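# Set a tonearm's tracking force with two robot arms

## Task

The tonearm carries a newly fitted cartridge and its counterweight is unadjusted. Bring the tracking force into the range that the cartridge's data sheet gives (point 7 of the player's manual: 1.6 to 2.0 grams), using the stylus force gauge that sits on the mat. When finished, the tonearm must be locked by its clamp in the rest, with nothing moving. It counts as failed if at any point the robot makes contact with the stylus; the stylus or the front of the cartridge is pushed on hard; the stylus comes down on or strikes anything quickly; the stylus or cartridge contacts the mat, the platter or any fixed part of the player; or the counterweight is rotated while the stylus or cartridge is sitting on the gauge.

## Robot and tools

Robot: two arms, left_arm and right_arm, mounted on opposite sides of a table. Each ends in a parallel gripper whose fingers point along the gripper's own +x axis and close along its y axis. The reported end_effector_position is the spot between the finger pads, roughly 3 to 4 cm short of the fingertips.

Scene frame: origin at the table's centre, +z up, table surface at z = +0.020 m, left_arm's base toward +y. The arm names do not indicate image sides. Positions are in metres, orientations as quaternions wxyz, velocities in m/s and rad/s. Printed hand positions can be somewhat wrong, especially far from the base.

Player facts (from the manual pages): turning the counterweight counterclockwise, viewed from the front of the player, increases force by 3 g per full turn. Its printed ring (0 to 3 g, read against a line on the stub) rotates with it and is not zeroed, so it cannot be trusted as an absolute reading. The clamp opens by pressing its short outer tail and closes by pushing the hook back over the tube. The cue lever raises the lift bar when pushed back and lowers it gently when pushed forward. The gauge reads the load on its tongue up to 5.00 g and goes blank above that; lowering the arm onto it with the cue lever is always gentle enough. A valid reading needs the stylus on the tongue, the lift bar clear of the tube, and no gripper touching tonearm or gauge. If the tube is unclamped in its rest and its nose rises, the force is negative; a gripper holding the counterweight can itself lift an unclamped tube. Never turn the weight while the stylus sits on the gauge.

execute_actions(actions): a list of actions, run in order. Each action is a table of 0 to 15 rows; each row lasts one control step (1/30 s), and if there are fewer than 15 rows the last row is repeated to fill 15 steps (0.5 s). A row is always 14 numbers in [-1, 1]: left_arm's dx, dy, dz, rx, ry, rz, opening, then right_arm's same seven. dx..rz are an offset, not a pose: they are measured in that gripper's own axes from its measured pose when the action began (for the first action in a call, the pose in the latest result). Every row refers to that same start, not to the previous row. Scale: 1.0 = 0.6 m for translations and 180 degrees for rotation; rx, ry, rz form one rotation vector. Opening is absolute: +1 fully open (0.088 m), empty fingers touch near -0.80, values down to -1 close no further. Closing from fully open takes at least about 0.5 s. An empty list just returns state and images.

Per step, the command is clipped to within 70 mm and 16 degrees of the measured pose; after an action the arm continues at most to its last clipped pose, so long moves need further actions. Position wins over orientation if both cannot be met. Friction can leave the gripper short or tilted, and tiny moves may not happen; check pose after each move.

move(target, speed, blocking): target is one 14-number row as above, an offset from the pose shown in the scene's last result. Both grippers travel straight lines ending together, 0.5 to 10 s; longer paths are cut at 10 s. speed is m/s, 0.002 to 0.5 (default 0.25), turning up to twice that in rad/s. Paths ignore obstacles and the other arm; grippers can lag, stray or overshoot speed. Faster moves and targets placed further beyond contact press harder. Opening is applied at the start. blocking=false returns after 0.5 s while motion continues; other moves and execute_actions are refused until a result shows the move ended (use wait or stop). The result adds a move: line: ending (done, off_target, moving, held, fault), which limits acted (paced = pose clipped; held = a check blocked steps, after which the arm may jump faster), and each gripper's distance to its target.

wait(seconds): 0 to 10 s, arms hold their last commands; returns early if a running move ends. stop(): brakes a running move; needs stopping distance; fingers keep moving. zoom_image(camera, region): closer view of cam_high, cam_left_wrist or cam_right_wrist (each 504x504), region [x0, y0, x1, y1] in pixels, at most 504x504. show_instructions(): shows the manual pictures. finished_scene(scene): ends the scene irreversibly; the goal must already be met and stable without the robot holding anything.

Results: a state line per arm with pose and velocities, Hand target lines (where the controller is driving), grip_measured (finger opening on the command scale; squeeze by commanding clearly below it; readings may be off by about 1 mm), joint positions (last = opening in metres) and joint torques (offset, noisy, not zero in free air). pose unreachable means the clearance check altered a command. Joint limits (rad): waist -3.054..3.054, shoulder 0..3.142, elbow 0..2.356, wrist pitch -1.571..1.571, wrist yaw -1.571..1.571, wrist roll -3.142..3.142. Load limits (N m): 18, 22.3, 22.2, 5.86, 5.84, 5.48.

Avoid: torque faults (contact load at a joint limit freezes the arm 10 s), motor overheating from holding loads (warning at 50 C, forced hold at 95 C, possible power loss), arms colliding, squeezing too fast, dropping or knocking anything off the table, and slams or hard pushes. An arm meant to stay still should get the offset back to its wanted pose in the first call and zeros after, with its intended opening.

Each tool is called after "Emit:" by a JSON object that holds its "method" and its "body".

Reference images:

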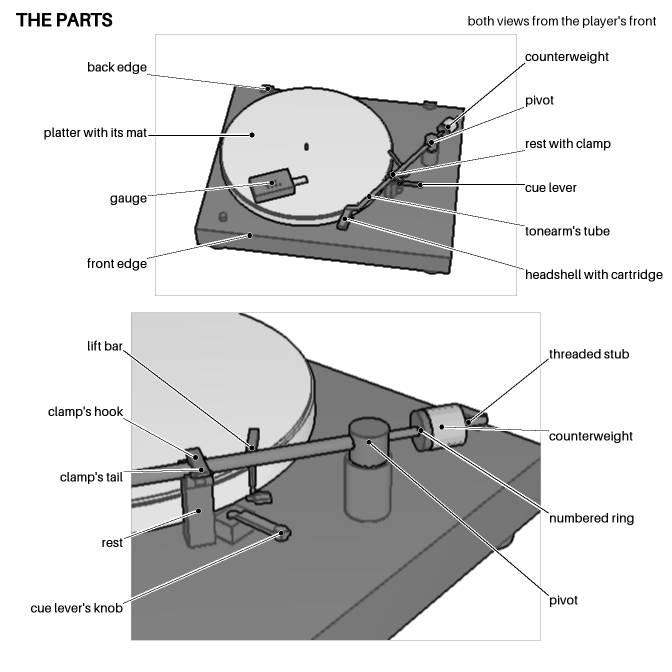

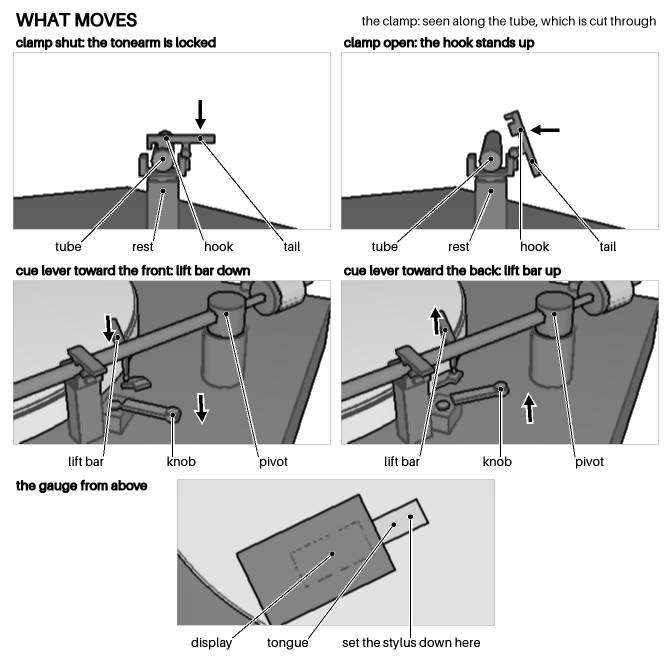

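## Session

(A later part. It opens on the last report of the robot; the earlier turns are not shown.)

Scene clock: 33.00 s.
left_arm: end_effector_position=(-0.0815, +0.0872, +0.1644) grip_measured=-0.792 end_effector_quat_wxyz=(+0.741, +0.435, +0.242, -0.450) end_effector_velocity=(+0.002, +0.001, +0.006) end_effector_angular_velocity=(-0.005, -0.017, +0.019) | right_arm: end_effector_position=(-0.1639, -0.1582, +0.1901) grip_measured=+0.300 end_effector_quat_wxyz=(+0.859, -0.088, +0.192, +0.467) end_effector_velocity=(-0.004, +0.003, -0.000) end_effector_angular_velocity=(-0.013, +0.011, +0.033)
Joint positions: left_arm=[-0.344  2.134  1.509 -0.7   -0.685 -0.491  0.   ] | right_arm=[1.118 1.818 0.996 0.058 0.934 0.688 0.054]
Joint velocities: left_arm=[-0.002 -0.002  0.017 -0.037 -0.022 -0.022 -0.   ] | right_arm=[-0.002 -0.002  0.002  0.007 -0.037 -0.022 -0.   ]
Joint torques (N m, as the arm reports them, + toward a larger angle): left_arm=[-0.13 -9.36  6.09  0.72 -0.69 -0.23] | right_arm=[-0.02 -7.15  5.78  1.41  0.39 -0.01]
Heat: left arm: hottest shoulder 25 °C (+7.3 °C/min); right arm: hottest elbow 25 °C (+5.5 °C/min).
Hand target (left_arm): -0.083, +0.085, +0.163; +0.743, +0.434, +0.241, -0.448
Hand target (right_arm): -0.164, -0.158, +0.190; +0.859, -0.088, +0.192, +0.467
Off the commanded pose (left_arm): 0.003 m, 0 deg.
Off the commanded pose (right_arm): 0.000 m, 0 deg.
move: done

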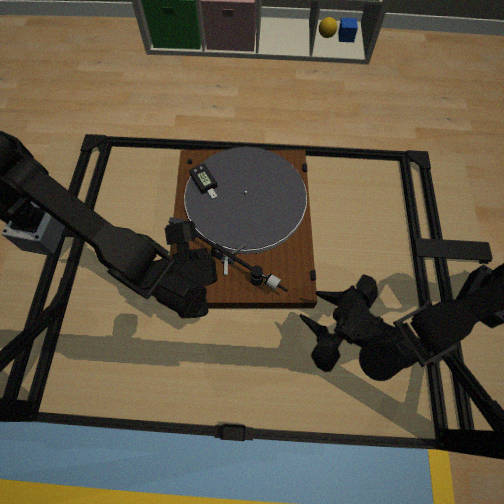

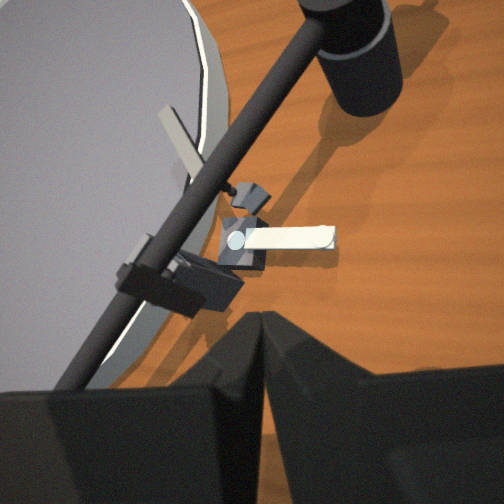

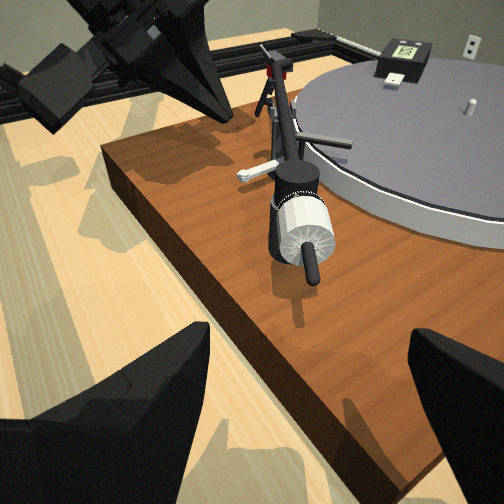

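Emit:
{"method": "move", "body": {"target": [0.054,-0.039,-0.017,0,0,0,-0.85, 0,0,0,0,0,0,0.3], "speed": 0.1}}

Emit:
{"method": "zoom_image", "body": {"camera": "cam_right_wrist", "region": [180, 30, 380, 230]}}

Scene clock: 34.63 s.
left_arm: end_effector_position=(-0.0869, +0.0767, +0.1289) grip_measured=-0.792 end_effector_quat_wxyz=(+0.743, +0.431, +0.242, -0.451) end_effector_velocity=(-0.001, -0.001, +0.001) end_effector_angular_velocity=(-0.013, +0.000, +0.005) | right_arm: end_effector_position=(-0.1639, -0.1582, +0.1901) grip_measured=+0.300 end_effector_quat_wxyz=(+0.859, -0.088, +0.192, +0.467) end_effector_velocity=(+0.002, -0.002, -0.001) end_effector_angular_velocity=(-0.021, -0.010, +0.006)
Joint positions: left_arm=[-0.344  2.229  1.511 -0.6   -0.686 -0.493  0.   ] | right_arm=[1.118 1.818 0.996 0.058 0.934 0.688 0.054]
Joint velocities: left_arm=[-0.002 -0.002 -0.002  0.007 -0.007 -0.007  0.   ] | right_arm=[-0.002 -0.007 -0.002 -0.022 -0.007 -0.007 -0.   ]
Joint torques (N m, as the arm reports them, + toward a larger angle): left_arm=[  0.13 -10.12   4.77   1.11  -0.44   0.05] | right_arm=[-0.02 -7.15  5.79  1.41  0.39 -0.01]
Heat: left arm: hottest shoulder 26 °C (+8.7 °C/min); right arm: hottest elbow 25 °C (+5.2 °C/min).
Hand target (left_arm): -0.087, +0.076, +0.125; +0.741, +0.435, +0.242, -0.450
Hand target (right_arm): -0.164, -0.158, +0.190; +0.859, -0.088, +0.192, +0.467
Off the commanded pose (left_arm): 0.004 m, 0 deg.
Off the commanded pose (right_arm): 0.000 m, 0 deg.
move: done

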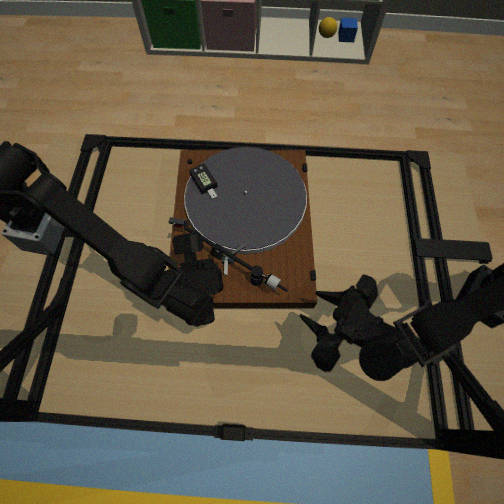

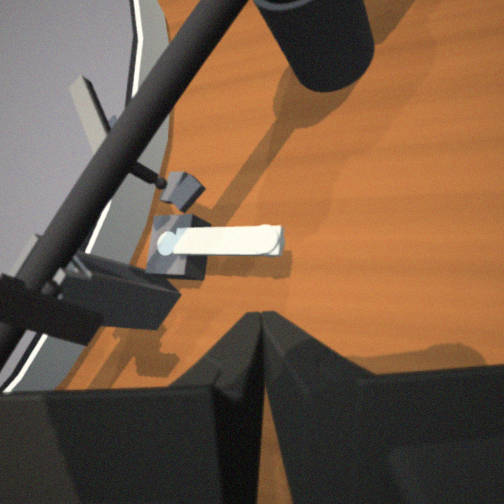

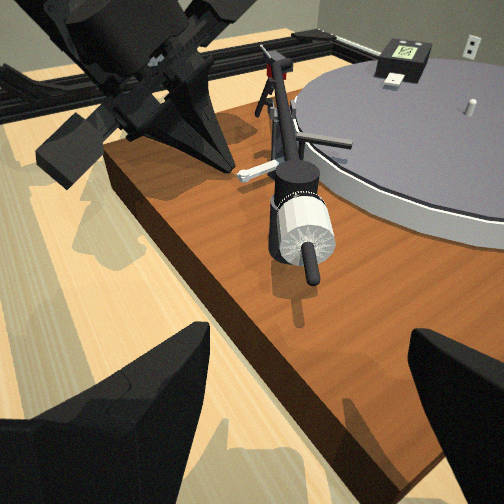

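Region (180, 30, 380, 230) of cam_right_wrist's 504x504 image, scaled by 2.520, with more detail than that image has.

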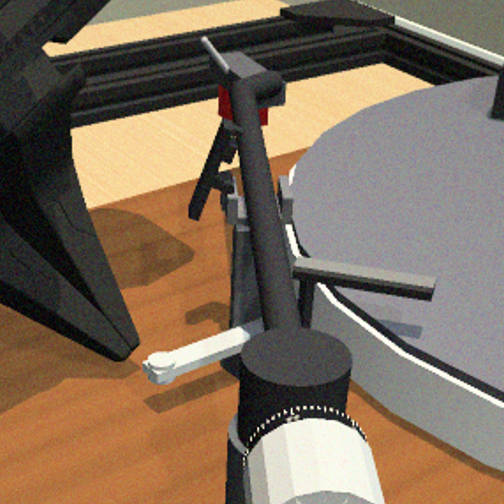

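Emit:
{"method": "move", "body": {"target": [0.032,-0.004,0.05,0,0,0,-0.85, 0,0,0,0,0,0,0.3], "speed": 0.04}}

Emit:
{"method": "zoom_image", "body": {"camera": "cam_right_wrist", "region": [180, 30, 380, 230]}}

Scene clock: 36.43 s.
left_arm: end_effector_position=(-0.0803, +0.0442, +0.1312) grip_measured=-0.792 end_effector_quat_wxyz=(+0.745, +0.429, +0.241, -0.450) end_effector_velocity=(+0.001, +0.002, +0.000) end_effector_angular_velocity=(+0.009, -0.010, +0.005) | right_arm: end_effector_position=(-0.1639, -0.1582, +0.1901) grip_measured=+0.300 end_effector_quat_wxyz=(+0.859, -0.088, +0.192, +0.467) end_effector_velocity=(+0.001, -0.001, -0.003) end_effector_angular_velocity=(-0.017, -0.007, +0.006)
Joint positions: left_arm=[-0.299  2.311  1.66  -0.63  -0.678 -0.44   0.   ] | right_arm=[1.118 1.818 0.996 0.058 0.934 0.688 0.054]
Joint velocities: left_arm=[-0.002  0.002  0.007 -0.022 -0.007 -0.007  0.   ] | right_arm=[-0.002  0.002 -0.002 -0.007 -0.007 -0.007 -0.   ]
Joint torques (N m, as the arm reports them, + toward a larger angle): left_arm=[  0.2  -10.58   6.16   0.86  -0.27   0.14] | right_arm=[-0.02 -7.15  5.78  1.41  0.39 -0.01]
Heat: left arm: hottest shoulder 26 °C (+8.2 °C/min); right arm: hottest elbow 25 °C (+4.9 °C/min).
Hand target (left_arm): -0.081, +0.042, +0.129; +0.743, +0.431, +0.242, -0.451
Hand target (right_arm): -0.164, -0.158, +0.190; +0.859, -0.088, +0.192, +0.467
Off the commanded pose (left_arm): 0.004 m, 0 deg.
Off the commanded pose (right_arm): 0.000 m, 0 deg.
move: done

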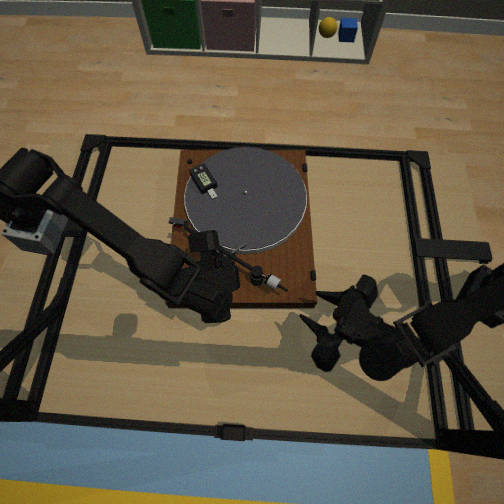

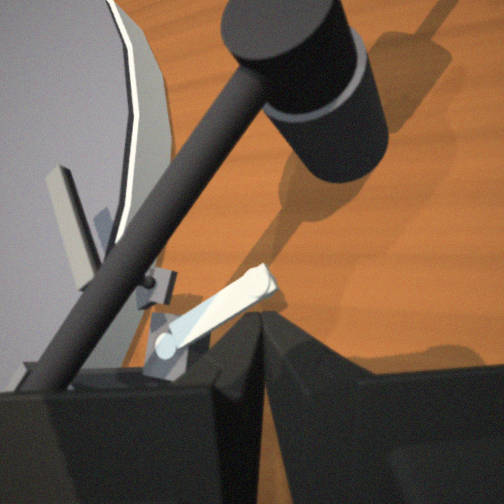

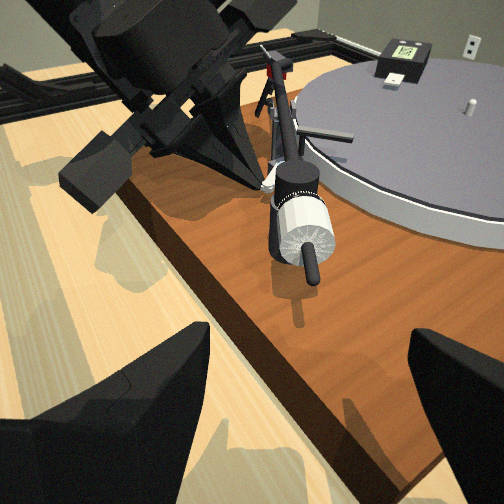

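Region (180, 30, 380, 230) of cam_right_wrist's 504x504 image, scaled by 2.520, with more detail than that image has.

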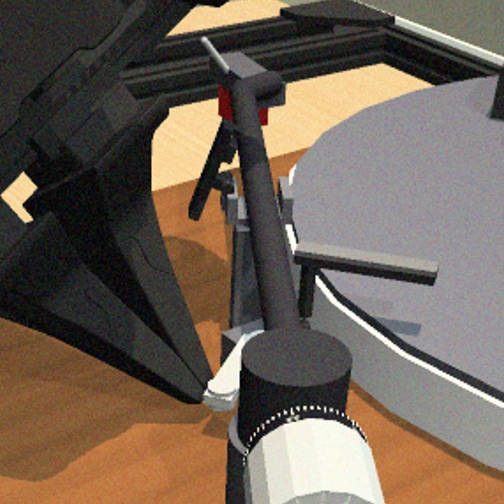

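Emit:
{"method": "move", "body": {"target": [-0.155,0,0,0,0,0,-0.85, 0,0,0,0,0,0,0.3], "speed": 0.25}}

Emit:
{"method": "move", "body": {"target": [0.073,0.198,-0.02,0.169,-0.011,-0.247,-0.29, 0,0,0,0,0,0,0.3], "speed": 0.35}}

Scene clock: 43.37 s.
left_arm: end_effector_position=(-0.1235, +0.0897, +0.1950) grip_measured=-0.792 end_effector_quat_wxyz=(+0.740, +0.438, +0.241, -0.449) end_effector_velocity=(+0.003, +0.005, +0.001) end_effector_angular_velocity=(+0.019, -0.020, +0.004) | right_arm: end_effector_position=(-0.1640, -0.1581, +0.1902) grip_measured=+0.300 end_effector_quat_wxyz=(+0.859, -0.087, +0.192, +0.467) end_effector_velocity=(+0.001, -0.001, -0.001) end_effector_angular_velocity=(-0.012, -0.005, +0.006)
Joint positions: left_arm=[-0.434  2.189  1.73  -0.943 -0.706 -0.603  0.   ] | right_arm=[1.118 1.818 0.996 0.058 0.934 0.688 0.054]
Joint velocities: left_arm=[-0.002 -0.002  0.002 -0.037 -0.007 -0.007  0.   ] | right_arm=[-0.002 -0.002 -0.002 -0.007 -0.007 -0.007 -0.   ]
Joint torques (N m, as the arm reports them, + toward a larger angle): left_arm=[  0.08 -12.13   6.17   0.56  -0.71  -0.19] | right_arm=[-0.01 -7.14  5.78  1.41  0.39 -0.01]
Heat: left arm: hottest shoulder 28 °C (+9.7 °C/min); right arm: hottest elbow 25 °C (+4.2 °C/min).
Hand target (left_arm): -0.124, +0.087, +0.201; +0.745, +0.429, +0.241, -0.451
Hand target (right_arm): -0.164, -0.158, +0.190; +0.859, -0.087, +0.192, +0.467
Off the commanded pose (left_arm): 0.006 m, 1 deg.
Off the commanded pose (right_arm): 0.000 m, 0 deg.
move: done

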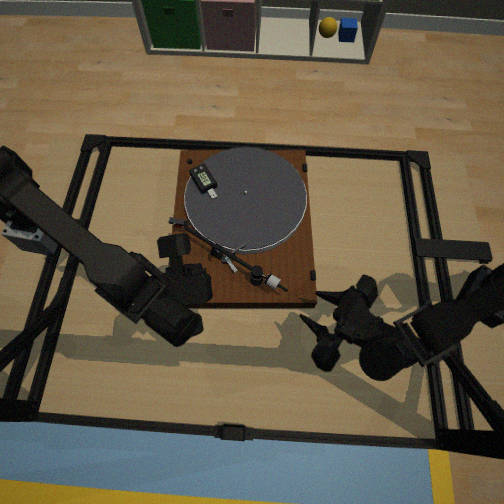

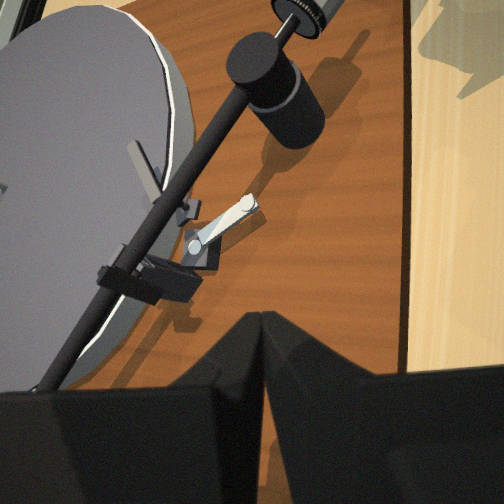

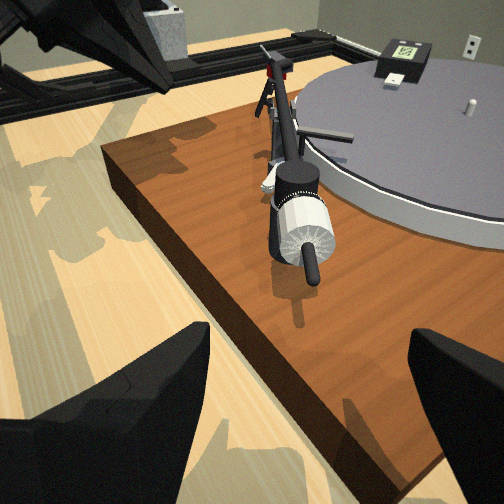

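Scene clock: 45.30 s.
left_arm: end_effector_position=(+0.0017, +0.1085, +0.2048) grip_measured=-0.290 end_effector_quat_wxyz=(+0.384, +0.483, +0.257, -0.744) end_effector_velocity=(-0.002, -0.000, +0.001) end_effector_angular_velocity=(+0.004, +0.009, +0.002) | right_arm: end_effector_position=(-0.1640, -0.1581, +0.1903) grip_measured=+0.300 end_effector_quat_wxyz=(+0.859, -0.087, +0.192, +0.467) end_effector_velocity=(+0.000, +0.000, +0.000) end_effector_angular_velocity=(-0.015, -0.014, +0.012)
Joint positions: left_arm=[ 0.138  1.869  1.388 -0.754  0.243  0.575  0.025] | right_arm=[1.118 1.817 0.996 0.058 0.934 0.688 0.054]
Joint velocities: left_arm=[-0.002  0.002  0.007 -0.007  0.007 -0.007  0.   ] | right_arm=[-0.002 -0.002  0.002 -0.007 -0.007 -0.022 -0.   ]
Joint torques (N m, as the arm reports them, + toward a larger angle): left_arm=[ 0.23 -8.06  6.72  0.94  0.42  0.13] | right_arm=[-0.02 -7.16  5.8   1.41  0.39 -0.01]
Heat: left arm: hottest shoulder 28 °C (+9.3 °C/min); right arm: hottest elbow 25 °C (+4.0 °C/min).
Hand target (left_arm): +0.002, +0.105, +0.206; -0.382, -0.482, -0.255, +0.746
Hand target (right_arm): -0.164, -0.158, +0.190; +0.859, -0.087, +0.192, +0.467
Off the commanded pose (left_arm): 0.004 m, 1 deg.
Off the commanded pose (right_arm): 0.000 m, 0 deg.
move: done

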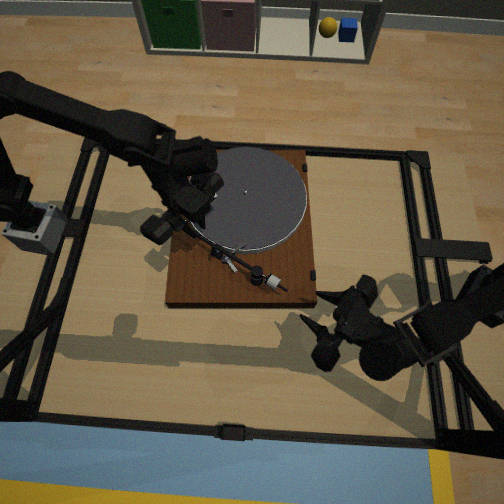

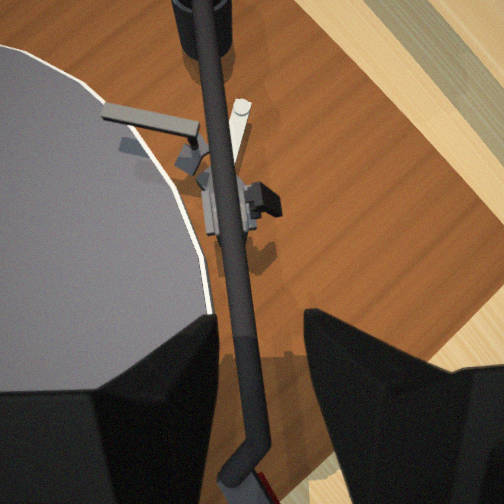

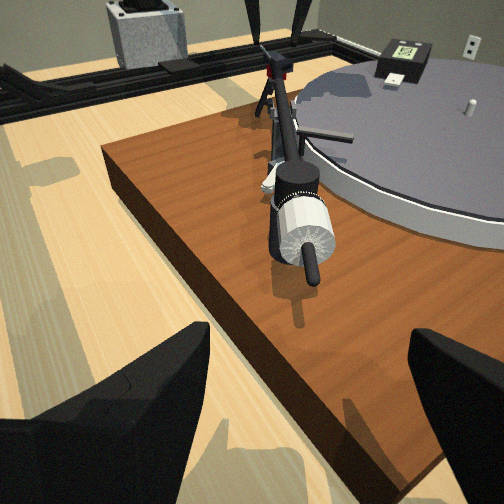

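Emit:
{"method": "move", "body": {"target": [0.066,0.010,-0.026,-0.02,0,0,-0.29, 0,0,0,0,0,0,0.3], "speed": 0.08}}

Emit:
{"method": "zoom_image", "body": {"camera": "cam_right_wrist", "region": [200, 0, 380, 180]}}

Scene clock: 46.87 s.
left_arm: end_effector_position=(+0.0044, +0.1006, +0.1696) grip_measured=-0.290 end_effector_quat_wxyz=(+0.402, +0.470, +0.270, -0.738) end_effector_velocity=(+0.002, +0.002, -0.001) end_effector_angular_velocity=(+0.013, -0.013, +0.025) | right_arm: end_effector_position=(-0.1640, -0.1581, +0.1903) grip_measured=+0.300 end_effector_quat_wxyz=(+0.859, -0.087, +0.192, +0.467) end_effector_velocity=(+0.003, -0.001, -0.000) end_effector_angular_velocity=(-0.007, -0.014, -0.005)
Joint positions: left_arm=[ 0.145  1.927  1.315 -0.606  0.243  0.527  0.025] | right_arm=[1.118 1.817 0.996 0.058 0.934 0.688 0.054]
Joint velocities: left_arm=[-0.002 -0.002 -0.002 -0.007 -0.022 -0.022 -0.   ] | right_arm=[-0.002 -0.002 -0.002 -0.007  0.007 -0.007  0.   ]
Joint torques (N m, as the arm reports them, + toward a larger angle): left_arm=[ 0.17 -8.39  3.68  1.32  0.29 -0.16] | right_arm=[-0.02 -7.15  5.79  1.41  0.39 -0.01]
Heat: left arm: hottest shoulder 28 °C (+9.0 °C/min); right arm: hottest elbow 26 °C (+5.1 °C/min).
Hand target (left_arm): +0.005, +0.104, +0.162; -0.399, -0.471, -0.280, +0.735
Hand target (right_arm): -0.164, -0.158, +0.190; +0.859, -0.087, +0.192, +0.467
Off the commanded pose (left_arm): 0.008 m, 1 deg.
Off the commanded pose (right_arm): 0.000 m, 0 deg.
move: done

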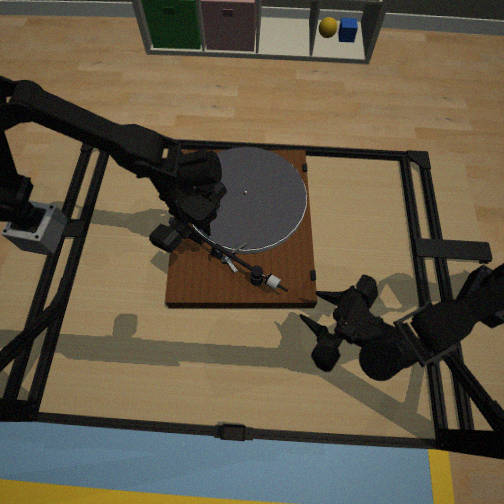

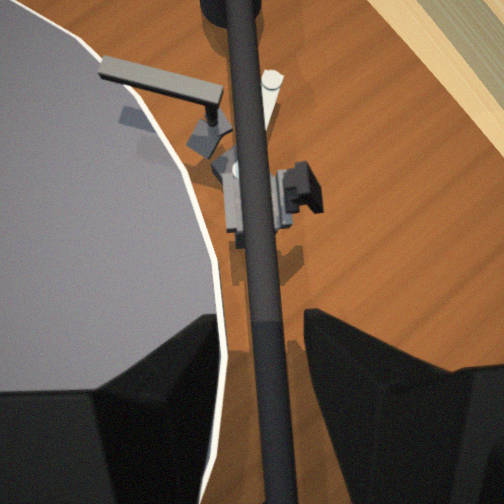

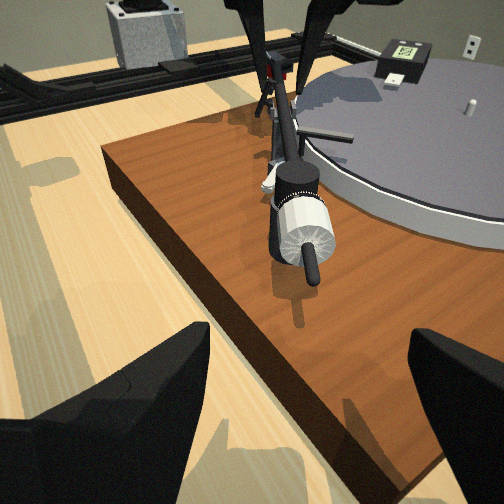

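Region (200, 0, 380, 180) of cam_right_wrist's 504x504 image, scaled by 2.800, with more detail than that image has.

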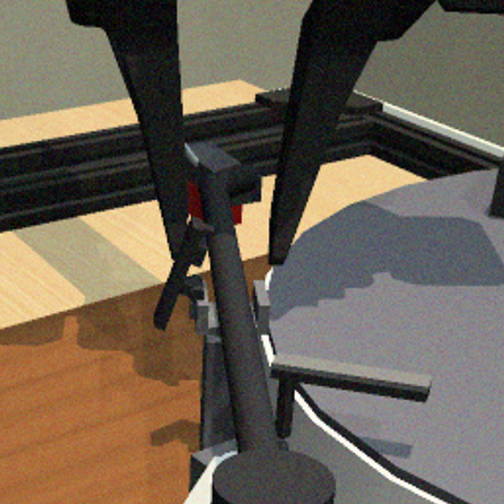

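Emit:
{"method": "execute_actions", "body": {"actions": [[[0,-0.004,0,-0.01,0,0,-0.36,0,0,0,0,0,0,0.3],[0,-0.004,0,-0.01,0,0,-0.42,0,0,0,0,0,0,0.3],[0,-0.004,0,-0.01,0,0,-0.47,0,0,0,0,0,0,0.3],[0,-0.004,0,-0.01,0,0,-0.51,0,0,0,0,0,0,0.3],[0,-0.004,0,-0.01,0,0,-0.54,0,0,0,0,0,0,0.3],[0,-0.004,0,-0.01,0,0,-0.57,0,0,0,0,0,0,0.3],[0,-0.004,0,-0.01,0,0,-0.59,0,0,0,0,0,0,0.3],[0,-0.004,0,-0.01,0,0,-0.61,0,0,0,0,0,0,0.3],[0,-0.004,0,-0.01,0,0,-0.63,0,0,0,0,0,0,0.3],[0,-0.004,0,-0.01,0,0,-0.65,0,0,0,0,0,0,0.3],[0,-0.004,0,-0.01,0,0,-0.67,0,0,0,0,0,0,0.3]]]}}

Emit:
{"method": "move", "body": {"target": [-0.032,0,0.017,0,0,0,-0.67, 0,0,0,0,0,0,0.3], "speed": 0.03}}

Emit:
{"method": "zoom_image", "body": {"camera": "cam_right_wrist", "region": [200, 0, 380, 180]}}

Scene clock: 49.13 s.
left_arm: end_effector_position=(+0.0031, +0.1006, +0.1694) grip_measured=-0.617 end_effector_quat_wxyz=(+0.408, +0.464, +0.281, -0.735) end_effector_velocity=(+0.002, +0.002, -0.001) end_effector_angular_velocity=(+0.009, -0.004, +0.012) | right_arm: end_effector_position=(-0.1640, -0.1581, +0.1903) grip_measured=+0.300 end_effector_quat_wxyz=(+0.859, -0.087, +0.192, +0.467) end_effector_velocity=(-0.002, +0.000, +0.000) end_effector_angular_velocity=(+0.000, +0.002, +0.011)
Joint positions: left_arm=[ 0.142  1.927  1.314 -0.605  0.243  0.496  0.009] | right_arm=[1.118 1.817 0.996 0.058 0.934 0.688 0.054]
Joint velocities: left_arm=[ 0.002 -0.002 -0.002 -0.007 -0.007 -0.007 -0.001] | right_arm=[ 0.002 -0.002 -0.002  0.007 -0.007 -0.007 -0.   ]
Joint torques (N m, as the arm reports them, + toward a larger angle): left_arm=[ -0.22 -10.15   4.22   1.31   0.12  -0.16] | right_arm=[-0.01 -7.15  5.8   1.42  0.39 -0.01]
Heat: left arm: hottest shoulder 28 °C (+8.5 °C/min); right arm: hottest elbow 26 °C (+4.9 °C/min).
Hand target (left_arm): +0.002, +0.102, +0.170; -0.409, -0.464, -0.282, +0.734
Hand target (right_arm): -0.164, -0.158, +0.190; +0.859, -0.087, +0.192, +0.467
Off the commanded pose (left_arm): 0.001 m, 0 deg.
Off the commanded pose (right_arm): 0.000 m, 0 deg.

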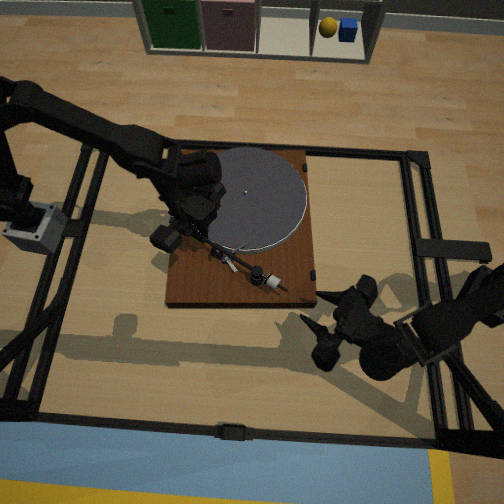

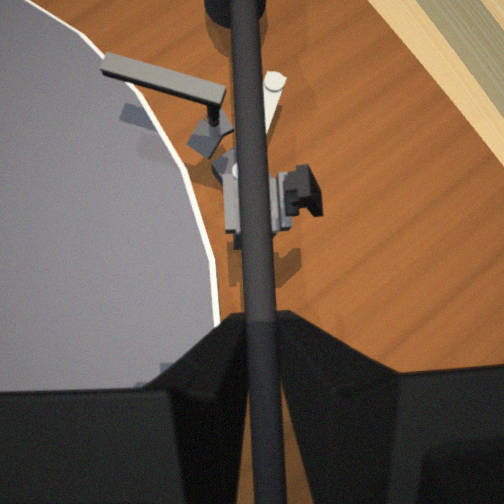

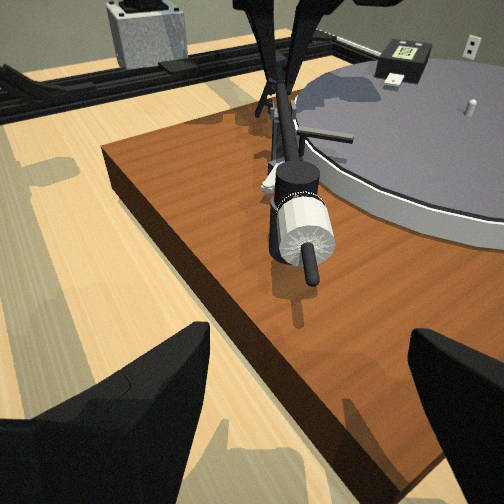

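Scene clock: 50.10 s.
left_arm: end_effector_position=(+0.0013, +0.1009, +0.1791) grip_measured=-0.618 end_effector_quat_wxyz=(+0.402, +0.469, +0.289, -0.732) end_effector_velocity=(-0.002, +0.004, +0.004) end_effector_angular_velocity=(+0.015, +0.005, -0.012) | right_arm: end_effector_position=(-0.1640, -0.1581, +0.1903) grip_measured=+0.300 end_effector_quat_wxyz=(+0.859, -0.087, +0.192, +0.467) end_effector_velocity=(+0.001, -0.001, -0.001) end_effector_angular_velocity=(-0.005, +0.006, -0.000)
Joint positions: left_arm=[ 0.137  1.927  1.362 -0.674  0.242  0.493  0.009] | right_arm=[1.118 1.817 0.996 0.058 0.934 0.688 0.054]
Joint velocities: left_arm=[-0.002 -0.007  0.012 -0.037  0.007  0.007 -0.   ] | right_arm=[-0.002 -0.002 -0.002 -0.007 -0.007  0.007 -0.   ]
Joint torques (N m, as the arm reports them, + toward a larger angle): left_arm=[  0.39 -12.29   6.16   0.19   0.23   0.08] | right_arm=[-0.03 -7.16  5.79  1.42  0.39 -0.02]
Heat: left arm: hottest shoulder 28 °C (+8.4 °C/min); right arm: hottest elbow 26 °C (+4.8 °C/min).
Hand target (left_arm): +0.003, +0.099, +0.191; -0.408, -0.464, -0.281, +0.735
Hand target (right_arm): -0.164, -0.158, +0.190; +0.859, -0.087, +0.192, +0.467
Off the commanded pose (left_arm): 0.012 m, 1 deg.
Off the commanded pose (right_arm): 0.000 m, 0 deg.
move: off_target (left_arm)

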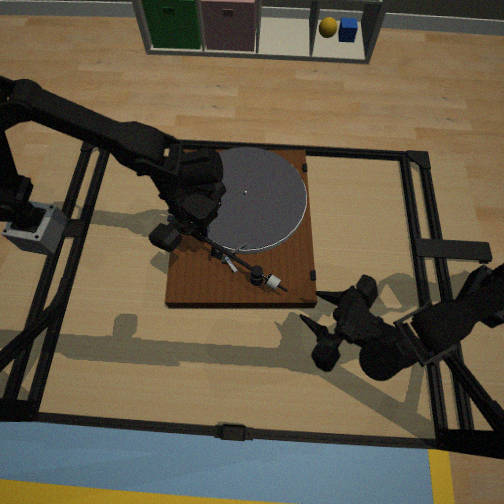

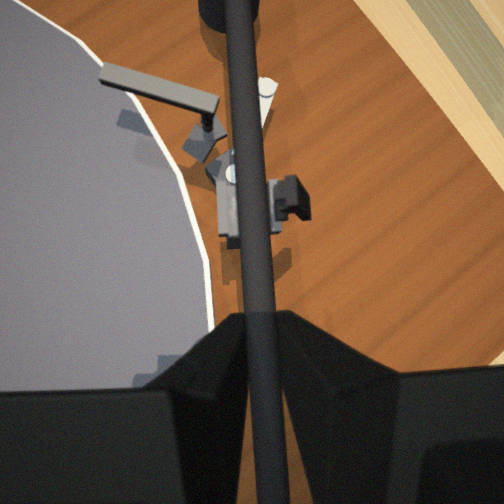

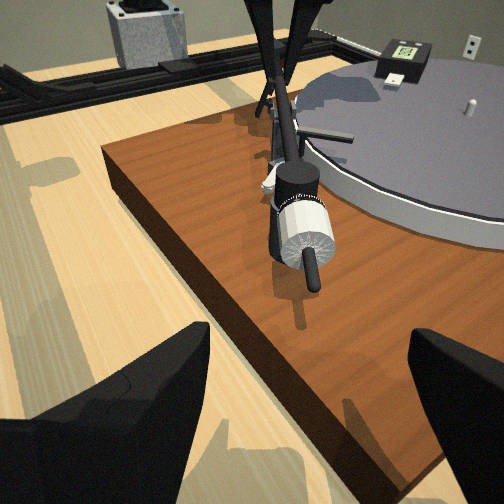

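Region (200, 0, 380, 180) of cam_right_wrist's 504x504 image, scaled by 2.800, with more detail than that image has.

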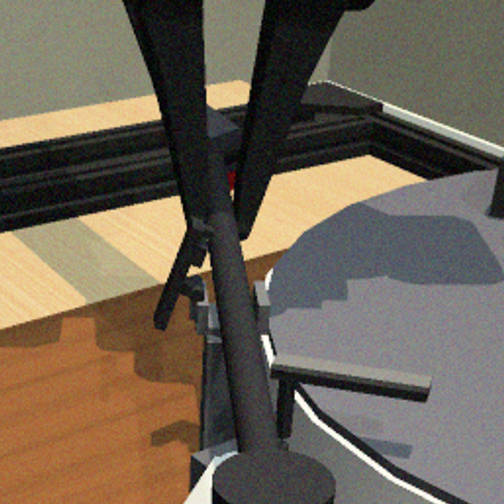

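Emit:
{"method": "move", "body": {"target": [-0.018,0.006,0.012,0,-0.008,0,-0.67, 0,0,0,0,0,0,0.3], "speed": 0.03}}

Emit:
{"method": "move", "body": {"target": [-0.002,0.05,0.007,0.061,0,-0.027,-0.67, 0,0,0,0,0,0,0.3], "speed": 0.05}}

Emit:
{"method": "zoom_image", "body": {"camera": "cam_right_wrist", "region": [240, 0, 440, 200]}}

Scene clock: 60.80 s.
left_arm: end_effector_position=(+0.0025, +0.1001, +0.1847) grip_measured=-0.618 end_effector_quat_wxyz=(+0.404, +0.465, +0.288, -0.733) end_effector_velocity=(+0.002, +0.005, +0.001) end_effector_angular_velocity=(+0.022, +0.014, +0.025) | right_arm: end_effector_position=(-0.1640, -0.1581, +0.1903) grip_measured=+0.300 end_effector_quat_wxyz=(+0.859, -0.087, +0.192, +0.467) end_effector_velocity=(-0.000, -0.001, -0.004) end_effector_angular_velocity=(-0.014, +0.013, +0.010)
Joint positions: left_arm=[ 0.142  1.92   1.373 -0.686  0.247  0.493  0.009] | right_arm=[1.118 1.817 0.996 0.058 0.934 0.688 0.054]
Joint velocities: left_arm=[ 0.007 -0.007 -0.002 -0.022  0.007 -0.022  0.   ] | right_arm=[-0.002 -0.002 -0.007 -0.007 -0.022  0.007 -0.   ]
Joint torques (N m, as the arm reports them, + toward a larger angle): left_arm=[  0.59 -10.29   6.65   0.68   0.63   0.15] | right_arm=[-0.03 -7.14  5.78  1.41  0.39 -0.01]
Heat: left arm: hottest shoulder 31 °C (+10.0 °C/min); right arm: hottest elbow 26 °C (+4.0 °C/min).
Hand target (left_arm): +0.004, +0.097, +0.192; -0.406, -0.459, -0.283, +0.738
Hand target (right_arm): -0.164, -0.158, +0.190; +0.859, -0.087, +0.192, +0.467
Off the commanded pose (left_arm): 0.008 m, 1 deg.
Off the commanded pose (right_arm): 0.000 m, 0 deg.
move: done

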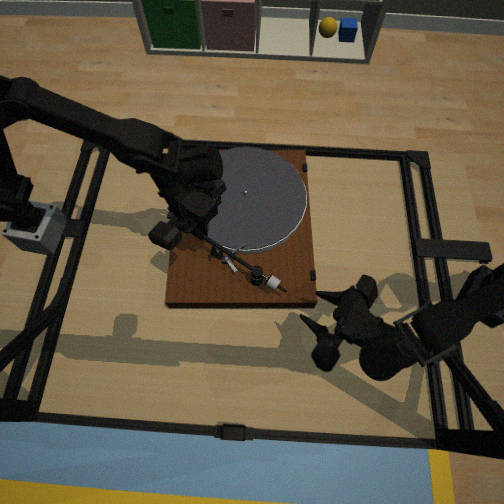

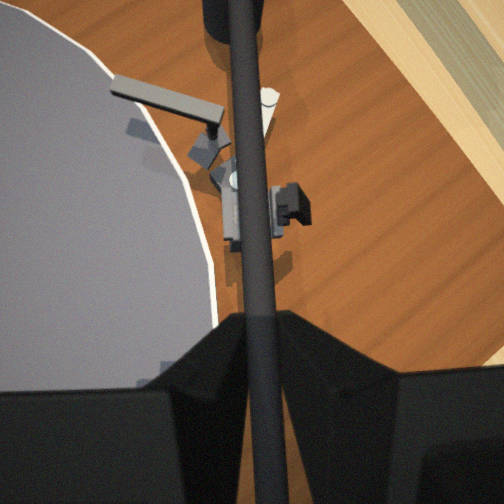

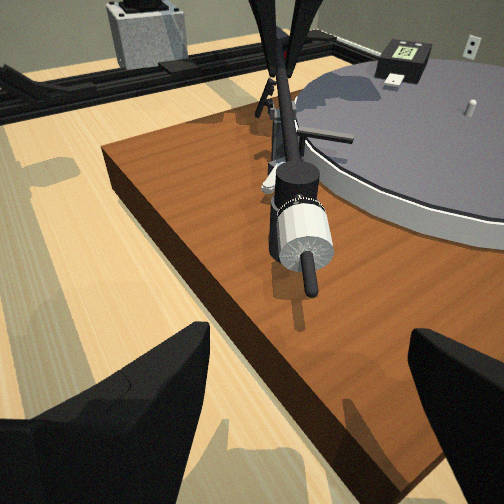

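Scene clock: 63.13 s.
left_arm: end_effector_position=(+0.0266, +0.0829, +0.1854) grip_measured=-0.618 end_effector_quat_wxyz=(+0.331, +0.490, +0.238, -0.770) end_effector_velocity=(-0.000, +0.003, -0.002) end_effector_angular_velocity=(+0.020, -0.007, -0.007) | right_arm: end_effector_position=(-0.1640, -0.1581, +0.1906) grip_measured=+0.300 end_effector_quat_wxyz=(+0.859, -0.087, +0.192, +0.467) end_effector_velocity=(+0.001, -0.001, +0.001) end_effector_angular_velocity=(-0.008, -0.002, +0.006)
Joint positions: left_arm=[ 0.224  2.031  1.539 -0.815  0.331  0.772  0.009] | right_arm=[1.118 1.817 0.997 0.058 0.934 0.688 0.054]
Joint velocities: left_arm=[-0.002  0.007  0.007 -0.022 -0.007  0.007  0.   ] | right_arm=[-0.002 -0.007 -0.002 -0.007 -0.007 -0.007 -0.   ]
Joint torques (N m, as the arm reports them, + toward a larger angle): left_arm=[ 0.16 -9.6   6.17  0.29  0.66  0.32] | right_arm=[-0.02 -7.15  5.79  1.41  0.39 -0.01]
Heat: left arm: hottest shoulder 31 °C (+10.1 °C/min); right arm: hottest elbow 26 °C (+3.0 °C/min).
Hand target (left_arm): +0.027, +0.082, +0.186; -0.326, -0.489, -0.236, +0.774
Hand target (right_arm): -0.164, -0.158, +0.191; +0.859, -0.087, +0.192, +0.467
Off the commanded pose (left_arm): 0.001 m, 1 deg.
Off the commanded pose (right_arm): 0.000 m, 0 deg.
move: done

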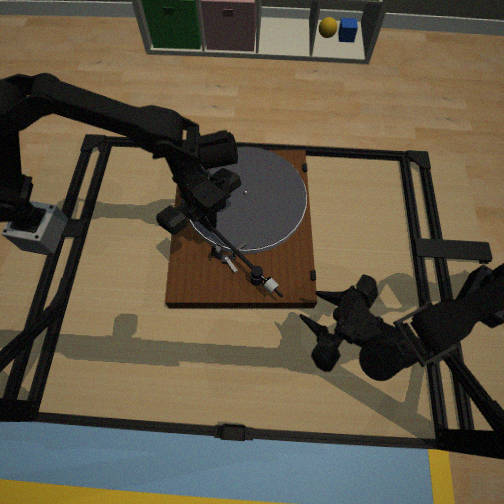

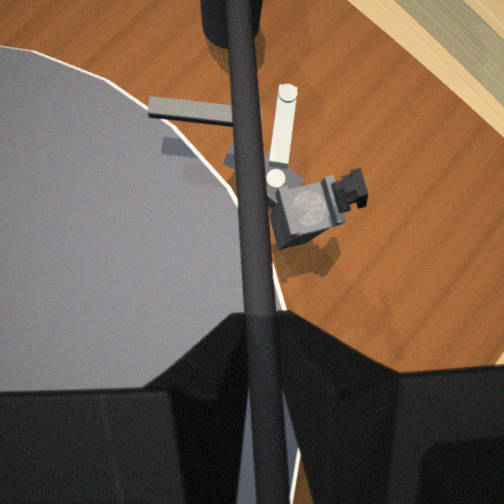

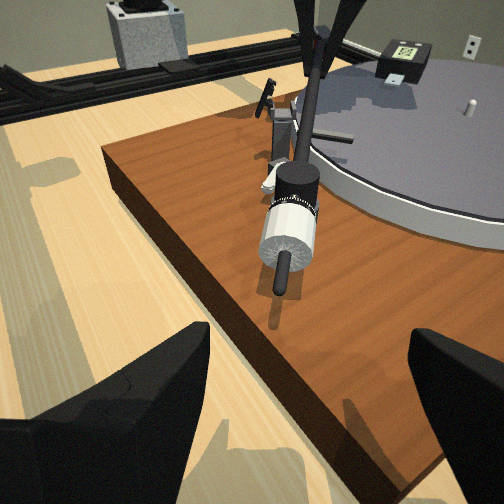

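Region (240, 0, 440, 200) of cam_right_wrist's 504x504 image, scaled by 2.520, with more detail than that image has.

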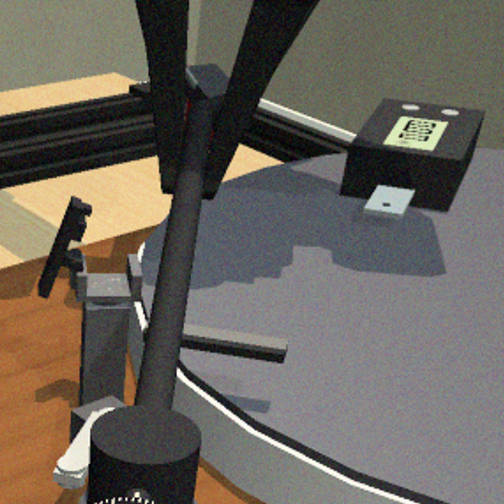

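Emit:
{"method": "move", "body": {"target": [0.004,0.069,0.009,0.084,0,-0.037,-0.67, 0,0,0,0,0,0,0.3], "speed": 0.07}}

Emit:
{"method": "zoom_image", "body": {"camera": "cam_right_wrist", "region": [280, 0, 460, 180]}}

Scene clock: 66.93 s.
left_arm: end_effector_position=(+0.0538, +0.0514, +0.1857) grip_measured=-0.618 end_effector_quat_wxyz=(+0.225, +0.516, +0.164, -0.810) end_effector_velocity=(-0.000, -0.000, +0.002) end_effector_angular_velocity=(+0.000, -0.010, -0.021) | right_arm: end_effector_position=(-0.1640, -0.1581, +0.1906) grip_measured=+0.300 end_effector_quat_wxyz=(+0.859, -0.087, +0.192, +0.467) end_effector_velocity=(+0.001, +0.001, +0.005) end_effector_angular_velocity=(+0.014, -0.002, -0.005)
Joint positions: left_arm=[ 0.297  2.256  1.901 -1.072  0.405  1.139  0.009] | right_arm=[1.118 1.817 0.997 0.058 0.934 0.688 0.054]
Joint velocities: left_arm=[-0.002  0.007  0.022 -0.022 -0.007  0.022 -0.   ] | right_arm=[-0.002 -0.007  0.002  0.007  0.007 -0.007 -0.   ]
Joint torques (N m, as the arm reports them, + toward a larger angle): left_arm=[  0.05 -10.54   6.01   0.1    0.65   0.34] | right_arm=[-0.03 -7.15  5.78  1.41  0.39 -0.01]
Heat: left arm: hottest shoulder 31 °C (+10.0 °C/min); right arm: hottest shoulder 26 °C (+3.0 °C/min).
Hand target (left_arm): +0.053, +0.051, +0.184; -0.218, -0.515, -0.163, +0.813
Hand target (right_arm): -0.164, -0.158, +0.191; +0.859, -0.087, +0.192, +0.467
Off the commanded pose (left_arm): 0.002 m, 1 deg.
Off the commanded pose (right_arm): 0.000 m, 0 deg.
move: done

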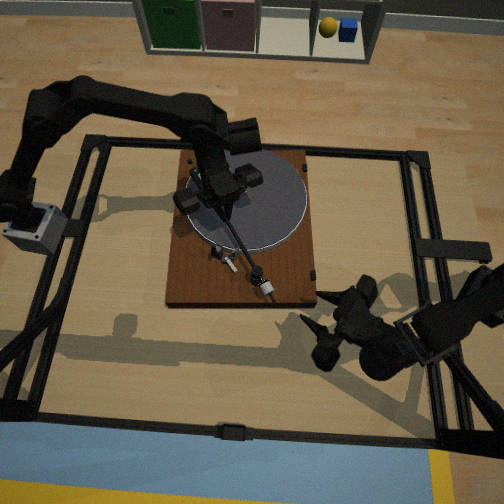

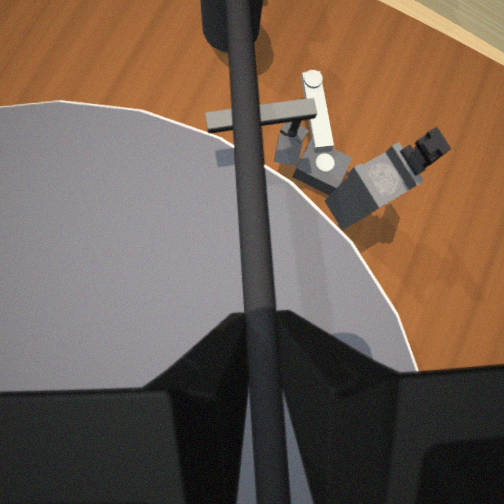

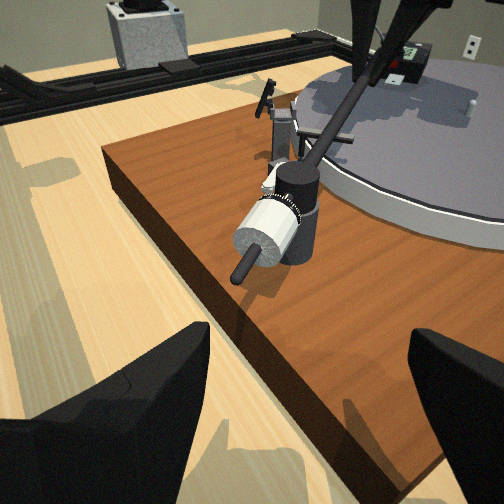

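Region (280, 0, 460, 180) of cam_right_wrist's 504x504 image, scaled by 2.800, with more detail than that image has.

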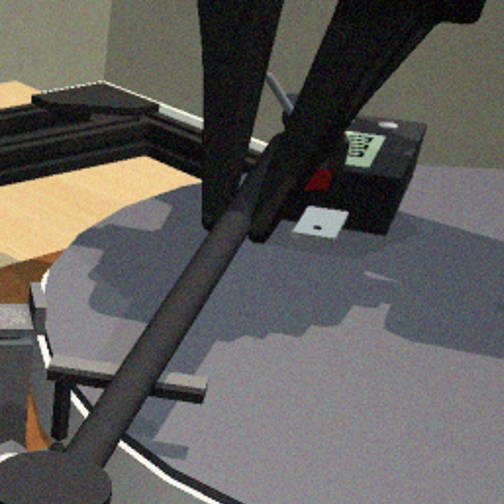

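Emit:
{"method": "execute_actions", "body": {"actions": [[[0,0,0,0,0,0,-0.64,0,0,0,0,0,0,0.3],[0,0,0,0,0,0,-0.63,0,0,0,0,0,0,0.3],[0,0,0,0,0,0,-0.62,0,0,0,0,0,0,0.3],[0,0,0,0,0,0,-0.615,0,0,0,0,0,0,0.3],[0,0,0,0,0,0,-0.61,0,0,0,0,0,0,0.3],[0,0,0,0,0,0,-0.605,0,0,0,0,0,0,0.3],[0,0,0,0,0,0,-0.6,0,0,0,0,0,0,0.3],[0,0,0,0,0,0,-0.595,0,0,0,0,0,0,0.3],[0,0,0,0,0,0,-0.59,0,0,0,0,0,0,0.3]],[[0,0,0,0,0,0,-0.2,0,0,0,0,0,0,0.3]]]}}

Emit:
{"method": "zoom_image", "body": {"camera": "cam_right_wrist", "region": [330, 20, 450, 140]}}

Scene clock: 68.97 s.
left_arm: end_effector_position=(+0.0539, +0.0513, +0.1860) grip_measured=-0.203 end_effector_quat_wxyz=(+0.224, +0.516, +0.163, -0.810) end_effector_velocity=(-0.001, +0.008, -0.001) end_effector_angular_velocity=(+0.045, +0.003, +0.019) | right_arm: end_effector_position=(-0.1640, -0.1581, +0.1906) grip_measured=+0.300 end_effector_quat_wxyz=(+0.859, -0.087, +0.192, +0.467) end_effector_velocity=(+0.003, -0.001, +0.002) end_effector_angular_velocity=(-0.003, -0.011, -0.005)
Joint positions: left_arm=[ 0.298  2.257  1.903 -1.074  0.405  1.141  0.029] | right_arm=[1.118 1.817 0.997 0.058 0.934 0.688 0.054]
Joint velocities: left_arm=[-0.002 -0.002 -0.002 -0.037 -0.007 -0.022  0.001] | right_arm=[-0.002 -0.007 -0.002 -0.007  0.007 -0.007 -0.   ]
Joint torques (N m, as the arm reports them, + toward a larger angle): left_arm=[  0.   -12.05   4.91   0.76   0.34  -0.01] | right_arm=[-0.03 -7.16  5.8   1.41  0.39 -0.02]
Heat: left arm: hottest shoulder 31 °C (+10.0 °C/min); right arm: hottest shoulder 26 °C (+3.0 °C/min).
Hand target (left_arm): +0.054, +0.051, +0.186; -0.224, -0.516, -0.163, +0.810
Hand target (right_arm): -0.164, -0.158, +0.191; +0.859, -0.087, +0.192, +0.467
Off the commanded pose (left_arm): 0.000 m, 0 deg.
Off the commanded pose (right_arm): 0.000 m, 0 deg.

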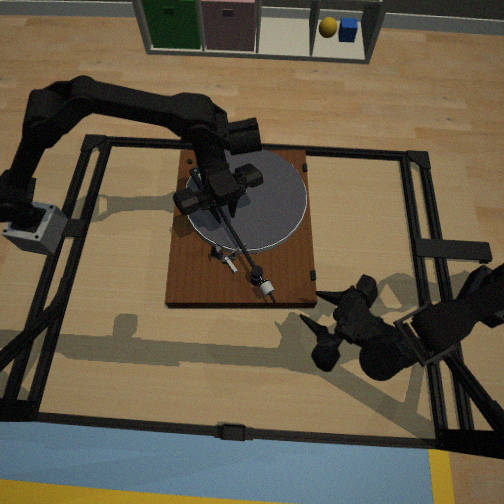

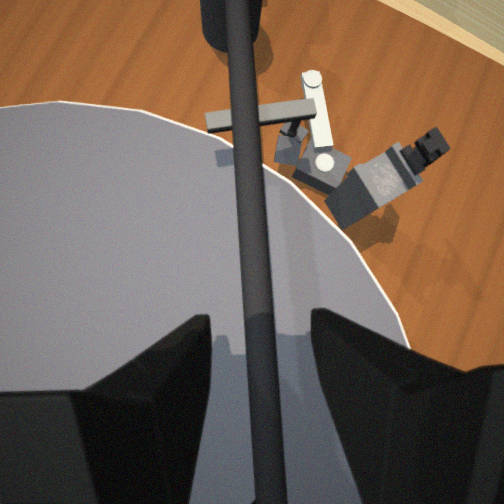

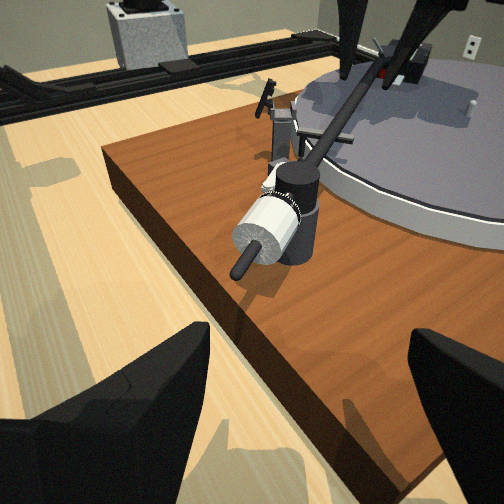

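Region (330, 20, 450, 140) of cam_right_wrist's 504x504 image, scaled by 4.200, with more detail than that image has.

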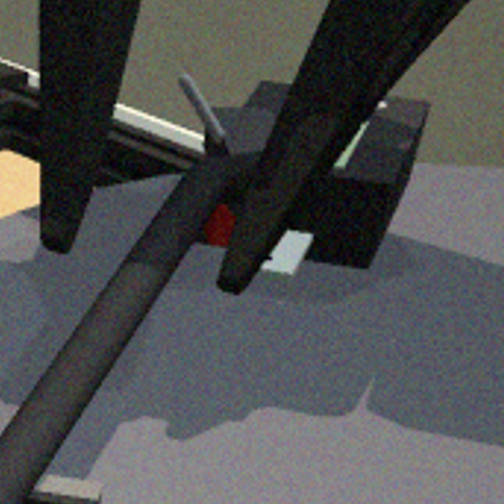

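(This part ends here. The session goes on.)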